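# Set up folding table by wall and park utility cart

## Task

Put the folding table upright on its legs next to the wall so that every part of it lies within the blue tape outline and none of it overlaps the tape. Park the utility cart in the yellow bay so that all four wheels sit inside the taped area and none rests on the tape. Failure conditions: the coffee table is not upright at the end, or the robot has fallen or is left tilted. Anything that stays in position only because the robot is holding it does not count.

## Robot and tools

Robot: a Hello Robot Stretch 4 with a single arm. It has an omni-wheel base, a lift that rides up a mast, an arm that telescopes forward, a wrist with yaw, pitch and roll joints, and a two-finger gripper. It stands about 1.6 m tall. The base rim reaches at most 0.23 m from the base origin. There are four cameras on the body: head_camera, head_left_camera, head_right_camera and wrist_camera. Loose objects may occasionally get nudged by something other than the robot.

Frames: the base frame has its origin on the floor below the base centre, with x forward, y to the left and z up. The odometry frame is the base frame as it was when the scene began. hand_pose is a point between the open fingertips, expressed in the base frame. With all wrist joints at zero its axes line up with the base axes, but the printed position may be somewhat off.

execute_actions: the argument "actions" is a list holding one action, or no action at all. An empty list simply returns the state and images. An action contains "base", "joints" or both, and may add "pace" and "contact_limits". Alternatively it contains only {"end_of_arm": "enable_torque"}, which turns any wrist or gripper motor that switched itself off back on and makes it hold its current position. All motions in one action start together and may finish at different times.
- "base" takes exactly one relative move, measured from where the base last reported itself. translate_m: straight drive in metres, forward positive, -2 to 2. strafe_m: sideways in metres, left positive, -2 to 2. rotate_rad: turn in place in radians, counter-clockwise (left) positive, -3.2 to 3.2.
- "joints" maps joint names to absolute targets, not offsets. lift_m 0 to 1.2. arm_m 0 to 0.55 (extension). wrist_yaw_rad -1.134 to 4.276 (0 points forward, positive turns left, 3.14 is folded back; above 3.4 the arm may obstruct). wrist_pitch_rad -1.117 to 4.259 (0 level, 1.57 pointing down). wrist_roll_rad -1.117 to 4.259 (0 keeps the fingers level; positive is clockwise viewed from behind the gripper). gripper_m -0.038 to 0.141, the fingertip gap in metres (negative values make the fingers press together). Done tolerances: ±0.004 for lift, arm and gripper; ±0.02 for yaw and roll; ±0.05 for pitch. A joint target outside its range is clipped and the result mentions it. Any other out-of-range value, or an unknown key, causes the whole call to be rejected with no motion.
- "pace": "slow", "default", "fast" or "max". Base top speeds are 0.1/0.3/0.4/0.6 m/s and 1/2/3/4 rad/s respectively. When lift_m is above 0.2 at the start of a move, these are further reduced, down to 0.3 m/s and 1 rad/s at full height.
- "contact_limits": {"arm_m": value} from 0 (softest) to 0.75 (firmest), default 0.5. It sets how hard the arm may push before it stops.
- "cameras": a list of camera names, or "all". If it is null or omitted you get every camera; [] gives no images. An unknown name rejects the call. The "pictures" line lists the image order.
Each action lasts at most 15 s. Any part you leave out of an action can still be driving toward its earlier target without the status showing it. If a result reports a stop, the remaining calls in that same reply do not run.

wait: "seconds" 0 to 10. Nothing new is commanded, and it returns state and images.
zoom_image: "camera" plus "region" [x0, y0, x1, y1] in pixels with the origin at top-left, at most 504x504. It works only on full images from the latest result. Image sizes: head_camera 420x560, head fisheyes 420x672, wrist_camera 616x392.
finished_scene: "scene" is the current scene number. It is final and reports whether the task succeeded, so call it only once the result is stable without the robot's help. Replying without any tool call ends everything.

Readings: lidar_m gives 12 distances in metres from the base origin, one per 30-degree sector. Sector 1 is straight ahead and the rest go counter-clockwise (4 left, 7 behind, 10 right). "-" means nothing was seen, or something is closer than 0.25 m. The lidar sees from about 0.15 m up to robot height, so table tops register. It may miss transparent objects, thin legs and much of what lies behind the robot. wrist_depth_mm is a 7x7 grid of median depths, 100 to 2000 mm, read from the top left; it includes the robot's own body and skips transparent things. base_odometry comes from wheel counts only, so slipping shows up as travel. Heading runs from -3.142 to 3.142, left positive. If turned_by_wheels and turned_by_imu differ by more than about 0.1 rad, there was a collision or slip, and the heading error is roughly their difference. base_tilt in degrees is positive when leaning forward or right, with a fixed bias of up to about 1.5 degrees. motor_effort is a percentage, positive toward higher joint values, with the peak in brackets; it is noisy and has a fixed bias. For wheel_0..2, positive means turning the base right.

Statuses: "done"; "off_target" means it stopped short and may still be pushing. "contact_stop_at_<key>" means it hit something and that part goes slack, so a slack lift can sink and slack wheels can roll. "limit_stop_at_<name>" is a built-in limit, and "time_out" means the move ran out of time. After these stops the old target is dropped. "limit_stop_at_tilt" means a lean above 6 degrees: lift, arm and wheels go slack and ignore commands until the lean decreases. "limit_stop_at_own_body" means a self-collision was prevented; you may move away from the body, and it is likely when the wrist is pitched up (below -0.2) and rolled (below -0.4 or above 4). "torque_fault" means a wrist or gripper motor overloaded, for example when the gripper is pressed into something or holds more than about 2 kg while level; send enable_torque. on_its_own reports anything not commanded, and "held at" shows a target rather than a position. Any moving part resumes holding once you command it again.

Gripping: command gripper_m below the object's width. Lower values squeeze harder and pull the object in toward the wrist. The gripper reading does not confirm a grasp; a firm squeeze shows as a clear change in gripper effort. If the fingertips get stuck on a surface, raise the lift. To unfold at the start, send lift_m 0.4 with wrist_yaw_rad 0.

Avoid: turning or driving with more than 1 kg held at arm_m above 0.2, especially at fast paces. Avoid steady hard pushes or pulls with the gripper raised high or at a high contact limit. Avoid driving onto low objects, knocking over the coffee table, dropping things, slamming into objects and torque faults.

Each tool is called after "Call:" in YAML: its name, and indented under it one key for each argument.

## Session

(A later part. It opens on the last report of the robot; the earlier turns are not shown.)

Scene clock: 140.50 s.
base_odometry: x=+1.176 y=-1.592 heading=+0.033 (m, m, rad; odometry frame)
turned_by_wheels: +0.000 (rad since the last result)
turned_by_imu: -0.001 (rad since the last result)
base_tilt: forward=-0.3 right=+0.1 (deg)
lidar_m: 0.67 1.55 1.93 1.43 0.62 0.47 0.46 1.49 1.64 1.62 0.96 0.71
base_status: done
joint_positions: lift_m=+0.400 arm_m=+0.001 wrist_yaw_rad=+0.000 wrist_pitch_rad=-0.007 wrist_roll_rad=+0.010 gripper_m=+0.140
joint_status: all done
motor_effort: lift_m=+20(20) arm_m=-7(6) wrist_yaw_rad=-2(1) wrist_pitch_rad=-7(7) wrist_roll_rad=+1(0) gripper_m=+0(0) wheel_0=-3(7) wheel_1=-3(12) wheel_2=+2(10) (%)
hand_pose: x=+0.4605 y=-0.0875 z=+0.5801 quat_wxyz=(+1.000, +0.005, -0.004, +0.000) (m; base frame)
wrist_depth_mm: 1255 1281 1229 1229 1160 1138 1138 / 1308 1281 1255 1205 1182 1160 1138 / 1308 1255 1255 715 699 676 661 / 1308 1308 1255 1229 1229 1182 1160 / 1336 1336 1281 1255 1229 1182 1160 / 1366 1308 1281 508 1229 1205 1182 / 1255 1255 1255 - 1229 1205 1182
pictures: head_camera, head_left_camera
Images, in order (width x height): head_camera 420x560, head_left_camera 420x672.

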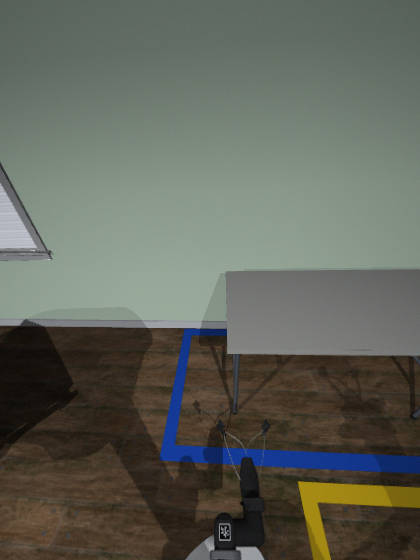

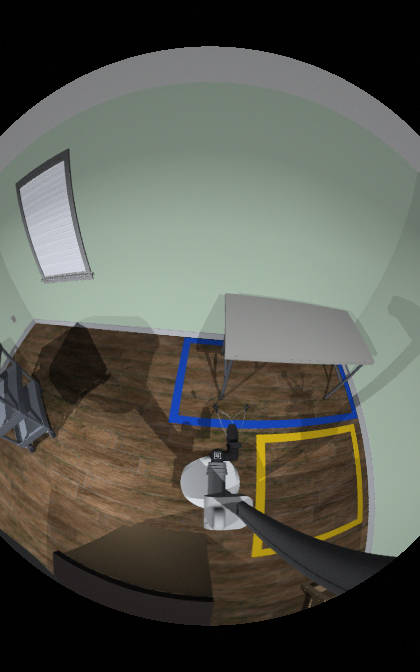

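Call:
execute_actions:
  actions:
    - {"base":{"strafe_m":1.0},"joints":{"lift_m":0.2},"pace":"fast"}
  cameras: []

Call:
execute_actions:
  actions:
    - {"base":{"translate_m":-0.9},"pace":"fast"}
  cameras: []

Call:
execute_actions:
  actions:
    - {"base":{"strafe_m":1.75},"pace":"fast"}
  cameras: []

Call:
execute_actions:
  actions:
    - {"base":{"translate_m":1.0},"pace":"fast"}
  cameras: []

Call:
execute_actions:
  actions:
    - {"base":{"rotate_rad":-1.6}}
  cameras: ["head_camera","head_left_camera"]

Scene clock: 153.17 s.
base_odometry: x=+1.143 y=-0.593 heading=+0.033 (m, m, rad; odometry frame)
turned_by_wheels: +0.000 (rad since the last result)
turned_by_imu: +0.001 (rad since the last result)
base_tilt: forward=-0.5 right=+0.1 (deg)
lidar_m: 1.50 1.54 0.50 0.43 0.76 2.32 1.38 0.58 0.63 2.62 1.25 1.47
base_status: done
joint_positions: lift_m=+0.200 arm_m=+0.001 wrist_yaw_rad=+0.000 wrist_pitch_rad=-0.007 wrist_roll_rad=+0.010 gripper_m=+0.140
joint_status: all done
motor_effort: lift_m=+16(16) arm_m=-6(6) wrist_yaw_rad=-1(1) wrist_pitch_rad=-7(7) wrist_roll_rad=+1(0) gripper_m=+0(1) wheel_0=+2(19) wheel_1=-3(16) wheel_2=+0(6) (%)
hand_pose: x=+0.4605 y=-0.0875 z=+0.3804 quat_wxyz=(+1.000, +0.005, -0.004, +0.000) (m; base frame)
wrist_depth_mm: 1336 1308 1281 1255 1255 1205 1182 / 1366 1336 1281 1281 1229 1255 1182 / 1366 1336 1281 1281 1255 1229 1205 / 1366 1336 1308 1281 1255 1229 1205 / 1366 1366 1308 1308 1255 1229 1229 / 1205 1118 1060 1160 1078 1078 1205 / 866 866 854 - 878 878 904
pictures: none
No camera images: the call's "cameras" was empty. Leave "cameras" out to get every camera's image.

Scene clock: 156.70 s.
base_odometry: x=+0.243 y=-0.622 heading=+0.032 (m, m, rad; odometry frame)
turned_by_wheels: +0.000 (rad since the last result)
turned_by_imu: -0.002 (rad since the last result)
base_tilt: forward=-0.6 right=+0.0 (deg)
lidar_m: 2.41 0.99 0.99 2.17 1.78 1.39 1.26 0.50 0.36 0.34 0.36 0.50
base_status: done
joint_positions: lift_m=+0.200 arm_m=+0.001 wrist_yaw_rad=+0.000 wrist_pitch_rad=-0.007 wrist_roll_rad=+0.010 gripper_m=+0.140
joint_status: not commanded
motor_effort: lift_m=+16(16) arm_m=-7(7) wrist_yaw_rad=-1(1) wrist_pitch_rad=-6(8) wrist_roll_rad=+1(1) gripper_m=-1(1) wheel_0=-3(11) wheel_1=-2(9) wheel_2=+0(13) (%)
hand_pose: x=+0.4605 y=-0.0875 z=+0.3804 quat_wxyz=(+1.000, +0.005, -0.004, +0.000) (m; base frame)
wrist_depth_mm: 917 - - - - - - / - - - - - - - / 809 - - - - - - / - - - - - - - / 1255 - - - - - - / 831 1118 1042 1138 1078 1078 1308 / 866 866 866 - 878 878 904
pictures: none
No camera images: the call's "cameras" was empty. Leave "cameras" out to get every camera's image.

Scene clock: 162.23 s.
base_odometry: x=+0.187 y=+1.128 heading=+0.032 (m, m, rad; odometry frame)
turned_by_wheels: +0.000 (rad since the last result)
turned_by_imu: +0.005 (rad since the last result)
base_tilt: forward=-0.3 right=+0.0 (deg)
lidar_m: 1.39 0.55 0.42 0.40 0.45 0.65 1.23 1.29 1.87 2.10 1.16 1.16
base_status: done
joint_positions: lift_m=+0.200 arm_m=+0.001 wrist_yaw_rad=+0.000 wrist_pitch_rad=-0.007 wrist_roll_rad=+0.010 gripper_m=+0.140
joint_status: not commanded
motor_effort: lift_m=+16(16) arm_m=-7(6) wrist_yaw_rad=-1(1) wrist_pitch_rad=-7(7) wrist_roll_rad=+1(0) gripper_m=+2(1) wheel_0=+1(16) wheel_1=-1(16) wheel_2=+0(1) (%)
hand_pose: x=+0.4605 y=-0.0875 z=+0.3804 quat_wxyz=(+1.000, +0.005, -0.004, +0.000) (m; base frame)
wrist_depth_mm: 627 878 1464 - - - 842 / 634 878 1430 - - - - / 634 891 1464 - - - 809 / 634 878 1499 - - - - / 634 842 1499 - - 1983 1160 / 647 798 1042 1160 1060 878 820 / 647 788 866 - 878 866 891
pictures: none
No camera images: the call's "cameras" was empty. Leave "cameras" out to get every camera's image.

Scene clock: 166.00 s.
base_odometry: x=+1.186 y=+1.160 heading=+0.033 (m, m, rad; odometry frame)
turned_by_wheels: +0.000 (rad since the last result)
turned_by_imu: +0.000 (rad since the last result)
base_tilt: forward=-0.3 right=+0.1 (deg)
lidar_m: 1.17 0.49 0.37 0.35 0.36 0.54 2.14 2.35 0.94 0.52 0.54 1.54
base_status: done
joint_positions: lift_m=+0.200 arm_m=+0.001 wrist_yaw_rad=+0.000 wrist_pitch_rad=-0.007 wrist_roll_rad=+0.010 gripper_m=+0.140
joint_status: not commanded
motor_effort: lift_m=+16(16) arm_m=-6(7) wrist_yaw_rad=-2(1) wrist_pitch_rad=-7(7) wrist_roll_rad=+0(1) gripper_m=+0(2) wheel_0=+1(11) wheel_1=+2(9) wheel_2=+1(16) (%)
hand_pose: x=+0.4605 y=-0.0875 z=+0.3804 quat_wxyz=(+1.000, +0.005, -0.004, +0.000) (m; base frame)
wrist_depth_mm: 559 788 1255 1281 1229 1205 1160 / 559 778 1281 1255 1255 1205 1182 / 559 778 1308 1281 1255 1205 1182 / 564 788 1308 1281 1255 1229 1205 / 564 741 1308 1281 1281 1229 1205 / 569 715 1060 1138 1078 1078 1205 / 574 741 878 - 878 891 904
pictures: none
No camera images: the call's "cameras" was empty. Leave "cameras" out to get every camera's image.

Scene clock: 168.07 s.
base_odometry: x=+1.186 y=+1.160 heading=-1.566 (m, m, rad; odometry frame)
turned_by_wheels: -1.599 (rad since the last result)
turned_by_imu: -1.628 (rad since the last result)
base_tilt: forward=-0.4 right=+0.1 (deg)
lidar_m: 0.56 0.54 1.55 1.33 0.53 0.37 0.34 0.36 0.51 1.60 2.32 0.99
base_status: done
joint_positions: lift_m=+0.200 arm_m=+0.001 wrist_yaw_rad=+0.000 wrist_pitch_rad=-0.007 wrist_roll_rad=+0.010 gripper_m=+0.140
joint_status: not commanded
motor_effort: lift_m=+16(16) arm_m=-7(6) wrist_yaw_rad=-2(1) wrist_pitch_rad=-8(8) wrist_roll_rad=+1(1) gripper_m=+0(1) wheel_0=+3(5) wheel_1=+5(12) wheel_2=+4(8) (%)
hand_pose: x=+0.4605 y=-0.0875 z=+0.3804 quat_wxyz=(+1.000, +0.005, -0.004, +0.000) (m; base frame)
wrist_depth_mm: 317 - 878 854 - - - / 312 353 442 - - 1863 1863 / 319 362 430 517 668 1921 1808 / 325 - - - 1921 1921 1863 / 329 - - - 1921 1921 1983 / 332 741 691 750 699 1078 1308 / 334 564 473 - 788 891 904
pictures: head_camera, head_left_camera
Images, in order (width x height): head_camera 420x560, head_left_camera 420x672.

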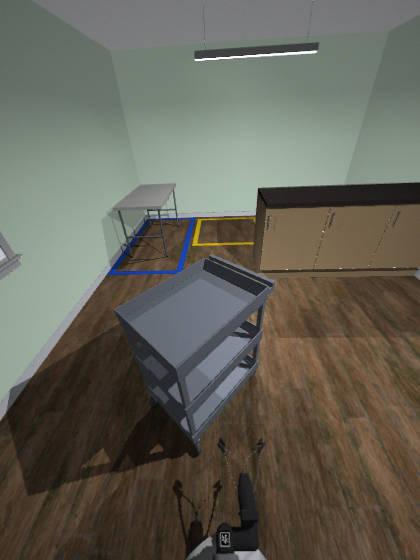

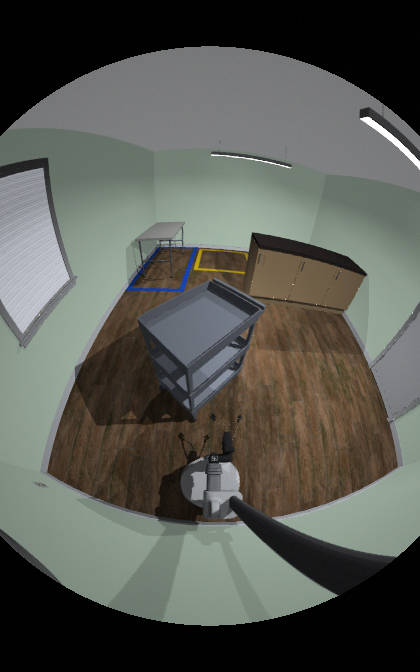

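Call:
execute_actions:
  actions:
    - {"base":{"strafe_m":0.22}}
  cameras: []

Call:
execute_actions:
  actions:
    - {"base":{"translate_m":0.13}}
  cameras: ["wrist_camera"]

Call:
execute_actions:
  actions:
    - {"joints":{"gripper_m":-0.03}}
  cameras: []

Call:
execute_actions:
  actions:
    - {"base":{"translate_m":1.0}}
  cameras: ["head_camera"]

Scene clock: 174.00 s.
base_odometry: x=+1.406 y=+1.161 heading=-1.566 (m, m, rad; odometry frame)
turned_by_wheels: +0.000 (rad since the last result)
turned_by_imu: -0.001 (rad since the last result)
base_tilt: forward=-0.4 right=+0.3 (deg)
lidar_m: 0.52 0.78 1.33 1.28 0.49 0.35 0.35 0.39 0.50 1.58 2.56 0.65
base_status: done
joint_positions: lift_m=+0.200 arm_m=+0.001 wrist_yaw_rad=+0.000 wrist_pitch_rad=-0.007 wrist_roll_rad=+0.010 gripper_m=+0.140
joint_status: not commanded
motor_effort: lift_m=+16(16) arm_m=-6(6) wrist_yaw_rad=-2(2) wrist_pitch_rad=-6(7) wrist_roll_rad=+0(0) gripper_m=+1(1) wheel_0=-2(12) wheel_1=+1(10) wheel_2=+0(2) (%)
hand_pose: x=+0.4605 y=-0.0875 z=+0.3804 quat_wxyz=(+1.000, +0.005, -0.004, +0.000) (m; base frame)
wrist_depth_mm: 1756 - - 315 854 - - / 1808 - 375 306 375 1921 1863 / 1808 544 392 307 394 535 1863 / 1808 - - 1008 - 1921 1863 / 1708 1808 - 320 - 1863 1983 / 1229 621 691 310 707 539 1281 / 866 564 569 - 580 544 904
pictures: none
No camera images: the call's "cameras" was empty. Leave "cameras" out to get every camera's image.

Scene clock: 175.73 s.
base_odometry: x=+1.407 y=+1.031 heading=-1.566 (m, m, rad; odometry frame)
turned_by_wheels: +0.000 (rad since the last result)
turned_by_imu: +0.000 (rad since the last result)
base_tilt: forward=-0.5 right=+0.2 (deg)
lidar_m: 0.40 0.62 1.30 1.27 0.68 0.50 0.49 0.50 0.69 2.18 2.56 0.47
base_status: done
joint_positions: lift_m=+0.200 arm_m=+0.001 wrist_yaw_rad=+0.000 wrist_pitch_rad=-0.007 wrist_roll_rad=+0.010 gripper_m=+0.140
joint_status: not commanded
motor_effort: lift_m=+16(16) arm_m=-6(6) wrist_yaw_rad=-1(2) wrist_pitch_rad=-7(8) wrist_roll_rad=+0(1) gripper_m=+2(0) wheel_0=+4(11) wheel_1=+4(8) wheel_2=-4(14) (%)
hand_pose: x=+0.4605 y=-0.0875 z=+0.3804 quat_wxyz=(+1.000, +0.005, -0.004, +0.000) (m; base frame)
wrist_depth_mm: 1576 - 195 166 213 - - / 1618 283 196 167 216 303 1708 / 1576 306 216 174 228 327 521 / 1661 - - 179 - 1808 1708 / 1618 - 1808 181 - 1808 1756 / 1118 1118 615 178 699 647 1205 / 778 535 569 - 580 580 627
pictures: wrist_camera
Images, in order (width x height): wrist_camera 616x392.

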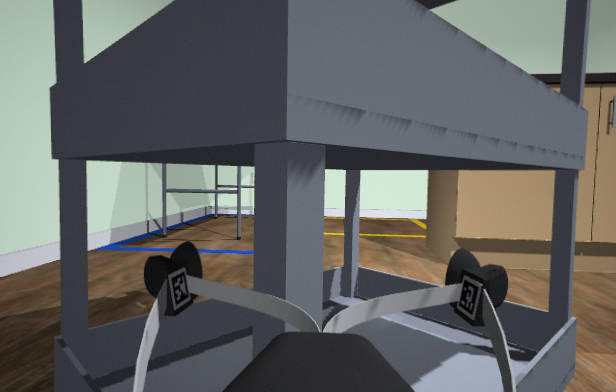

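Scene clock: 178.30 s.
base_odometry: x=+1.407 y=+1.031 heading=-1.566 (m, m, rad; odometry frame)
turned_by_wheels: +0.000 (rad since the last result)
turned_by_imu: -0.001 (rad since the last result)
base_tilt: forward=-0.6 right=+0.1 (deg)
lidar_m: 0.38 0.63 1.29 1.27 0.69 0.49 0.48 0.49 0.71 2.16 2.55 0.44
base_status: not commanded
joint_positions: lift_m=+0.200 arm_m=+0.001 wrist_yaw_rad=+0.003 wrist_pitch_rad=-0.007 wrist_roll_rad=+0.010 gripper_m=-0.030
joint_status: all done
motor_effort: lift_m=+16(16) arm_m=-7(6) wrist_yaw_rad=-10(17) wrist_pitch_rad=-7(7) wrist_roll_rad=+0(1) gripper_m=-16(13) wheel_0=+4(4) wheel_1=+4(4) wheel_2=-4(4) (%)
hand_pose: x=+0.4608 y=-0.0866 z=+0.3804 quat_wxyz=(+1.000, +0.005, -0.004, +0.001) (m; base frame)
wrist_depth_mm: 1618 - 208 161 186 - - / 1576 297 210 162 189 271 569 / 1576 319 231 168 209 294 488 / 1661 - - 174 - 1808 1708 / 1618 - - 177 - 1863 1756 / 1138 1205 183 175 185 699 1098 / 820 512 569 - 580 521 627
pictures: none
No camera images: the call's "cameras" was empty. Leave "cameras" out to get every camera's image.

Scene clock: 183.10 s.
base_odometry: x=+1.412 y=+0.031 heading=-1.566 (m, m, rad; odometry frame)
turned_by_wheels: +0.000 (rad since the last result)
turned_by_imu: -0.004 (rad since the last result)
base_tilt: forward=-0.6 right=+0.0 (deg)
lidar_m: 0.34 0.65 1.26 1.22 1.30 1.55 1.50 1.57 2.15 2.46 1.42 0.34
base_status: done
joint_positions: lift_m=+0.200 arm_m=+0.000 wrist_yaw_rad=-0.002 wrist_pitch_rad=-0.007 wrist_roll_rad=+0.010 gripper_m=-0.030
joint_status: not commanded
motor_effort: lift_m=+16(16) arm_m=+1(6) wrist_yaw_rad=+3(18) wrist_pitch_rad=-8(9) wrist_roll_rad=+0(0) gripper_m=-10(12) wheel_0=+2(11) wheel_1=+5(12) wheel_2=-4(18) (%)
hand_pose: x=+0.4591 y=-0.0880 z=+0.3803 quat_wxyz=(+1.000, +0.005, -0.003, -0.001) (m; base frame)
wrist_depth_mm: 1661 254 154 110 123 158 210 / 1618 258 155 111 124 161 213 / 1708 289 176 120 135 179 230 / 1708 - - 121 - - 946 / 1618 1808 - 122 1661 1921 946 / 1182 1118 184 124 177 683 866 / 866 466 559 - 574 525 554
pictures: head_camera
Images, in order (width x height): head_camera 420x560.

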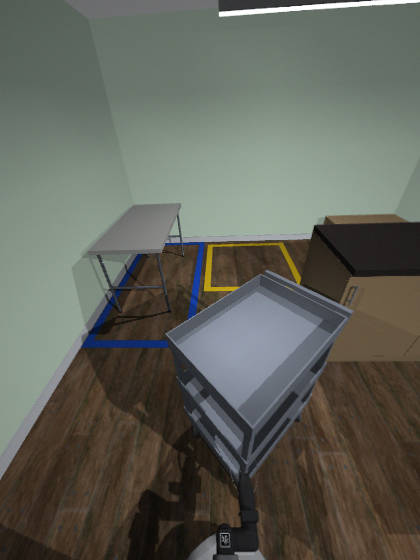

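Call:
execute_actions:
  actions:
    - {"base":{"rotate_rad":0.9},"pace":"slow"}
  cameras: ["head_left_camera"]

Scene clock: 188.63 s.
base_odometry: x=+1.412 y=+0.031 heading=-0.667 (m, m, rad; odometry frame)
turned_by_wheels: +0.899 (rad since the last result)
turned_by_imu: +0.911 (rad since the last result)
base_tilt: forward=-0.4 right=+0.1 (deg)
lidar_m: 0.39 1.20 1.23 1.60 1.48 1.50 1.91 2.46 1.72 0.43 0.35 0.35
base_status: done
joint_positions: lift_m=+0.200 arm_m=+0.000 wrist_yaw_rad=+0.000 wrist_pitch_rad=-0.007 wrist_roll_rad=+0.010 gripper_m=-0.030
joint_status: not commanded
motor_effort: lift_m=+17(17) arm_m=-2(3) wrist_yaw_rad=-1(18) wrist_pitch_rad=-8(10) wrist_roll_rad=+0(1) gripper_m=-12(17) wheel_0=-6(9) wheel_1=-5(8) wheel_2=-6(14) (%)
hand_pose: x=+0.4598 y=-0.0875 z=+0.3803 quat_wxyz=(+1.000, +0.005, -0.003, +0.000) (m; base frame)
wrist_depth_mm: 904 1008 1138 160 134 115 106 / 917 1025 1160 160 134 115 106 / 931 1042 1160 166 153 148 203 / 931 1042 1182 170 1618 1808 - / 931 1042 1205 172 1661 1708 - / 946 1042 183 173 182 1078 1281 / 866 820 866 - 891 452 500
pictures: head_left_camera
Images, in order (width x height): head_left_camera 420x672.

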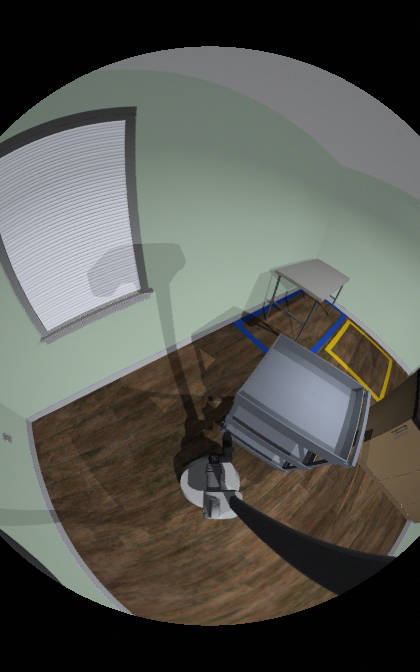

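Call:
execute_actions:
  actions:
    - {"base":{"rotate_rad":-1.7},"pace":"slow"}
  cameras: ["head_left_camera"]

Scene clock: 194.57 s.
base_odometry: x=+1.412 y=+0.031 heading=-2.366 (m, m, rad; odometry frame)
turned_by_wheels: -1.699 (rad since the last result)
turned_by_imu: -1.728 (rad since the last result)
base_tilt: forward=-0.4 right=+0.2 (deg)
lidar_m: 0.33 0.34 0.39 1.44 1.22 1.23 1.48 1.49 1.48 1.73 2.46 2.05
base_status: done
joint_positions: lift_m=+0.200 arm_m=+0.001 wrist_yaw_rad=-0.001 wrist_pitch_rad=-0.007 wrist_roll_rad=+0.010 gripper_m=-0.030
joint_status: not commanded
motor_effort: lift_m=+17(17) arm_m=-3(3) wrist_yaw_rad=+1(54) wrist_pitch_rad=-7(9) wrist_roll_rad=+0(1) gripper_m=-12(14) wheel_0=+3(17) wheel_1=+4(9) wheel_2=+5(16) (%)
hand_pose: x=+0.4599 y=-0.0877 z=+0.3803 quat_wxyz=(+1.000, +0.005, -0.004, +0.000) (m; base frame)
wrist_depth_mm: 134 141 149 158 - - 1921 / 135 142 151 160 1618 - 1921 / 186 176 166 164 1576 - 1921 / - 1430 1060 174 1661 - 1921 / - 1464 1078 175 1661 - 1921 / 683 707 182 175 185 1255 1308 / 564 539 564 - 878 798 904
pictures: head_left_camera
Images, in order (width x height): head_left_camera 420x672.

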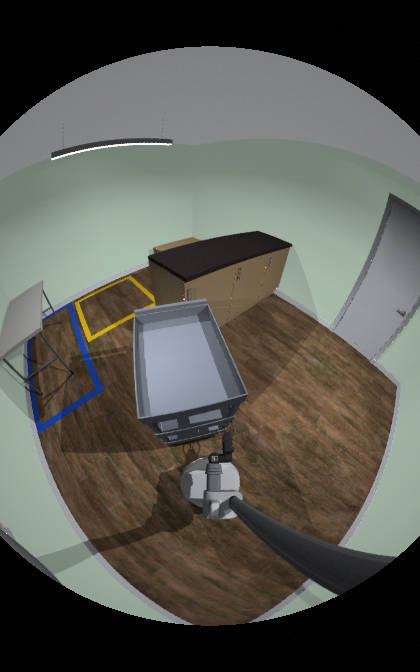

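Call:
execute_actions:
  actions:
    - {"base":{"strafe_m":-0.4},"pace":"slow"}
  cameras: ["head_left_camera"]

Scene clock: 202.27 s.
base_odometry: x=+1.132 y=+0.317 heading=-2.366 (m, m, rad; odometry frame)
turned_by_wheels: +0.000 (rad since the last result)
turned_by_imu: -0.002 (rad since the last result)
base_tilt: forward=-0.5 right=+0.1 (deg)
lidar_m: 0.27 0.25 0.27 1.80 1.52 1.52 1.41 1.20 1.18 1.41 2.18 2.19
base_status: done
joint_positions: lift_m=+0.200 arm_m=+0.001 wrist_yaw_rad=+0.003 wrist_pitch_rad=-0.007 wrist_roll_rad=+0.010 gripper_m=-0.030
joint_status: not commanded
motor_effort: lift_m=+17(17) arm_m=-3(3) wrist_yaw_rad=-11(32) wrist_pitch_rad=-7(8) wrist_roll_rad=+0(0) gripper_m=-12(14) wheel_0=+6(14) wheel_1=-3(7) wheel_2=+0(2) (%)
hand_pose: x=+0.4602 y=-0.0865 z=+0.3804 quat_wxyz=(+1.000, +0.005, -0.004, +0.002) (m; base frame)
wrist_depth_mm: 109 120 134 153 - 1921 1661 / 109 121 135 154 - 1983 1661 / 187 176 167 162 - 1921 1708 / 1255 1138 1366 172 - 1983 1708 / 1255 1160 1430 174 1983 1921 1708 / 640 668 183 174 184 1255 1308 / 569 535 866 - 878 820 904
pictures: head_left_camera
Images, in order (width x height): head_left_camera 420x672.

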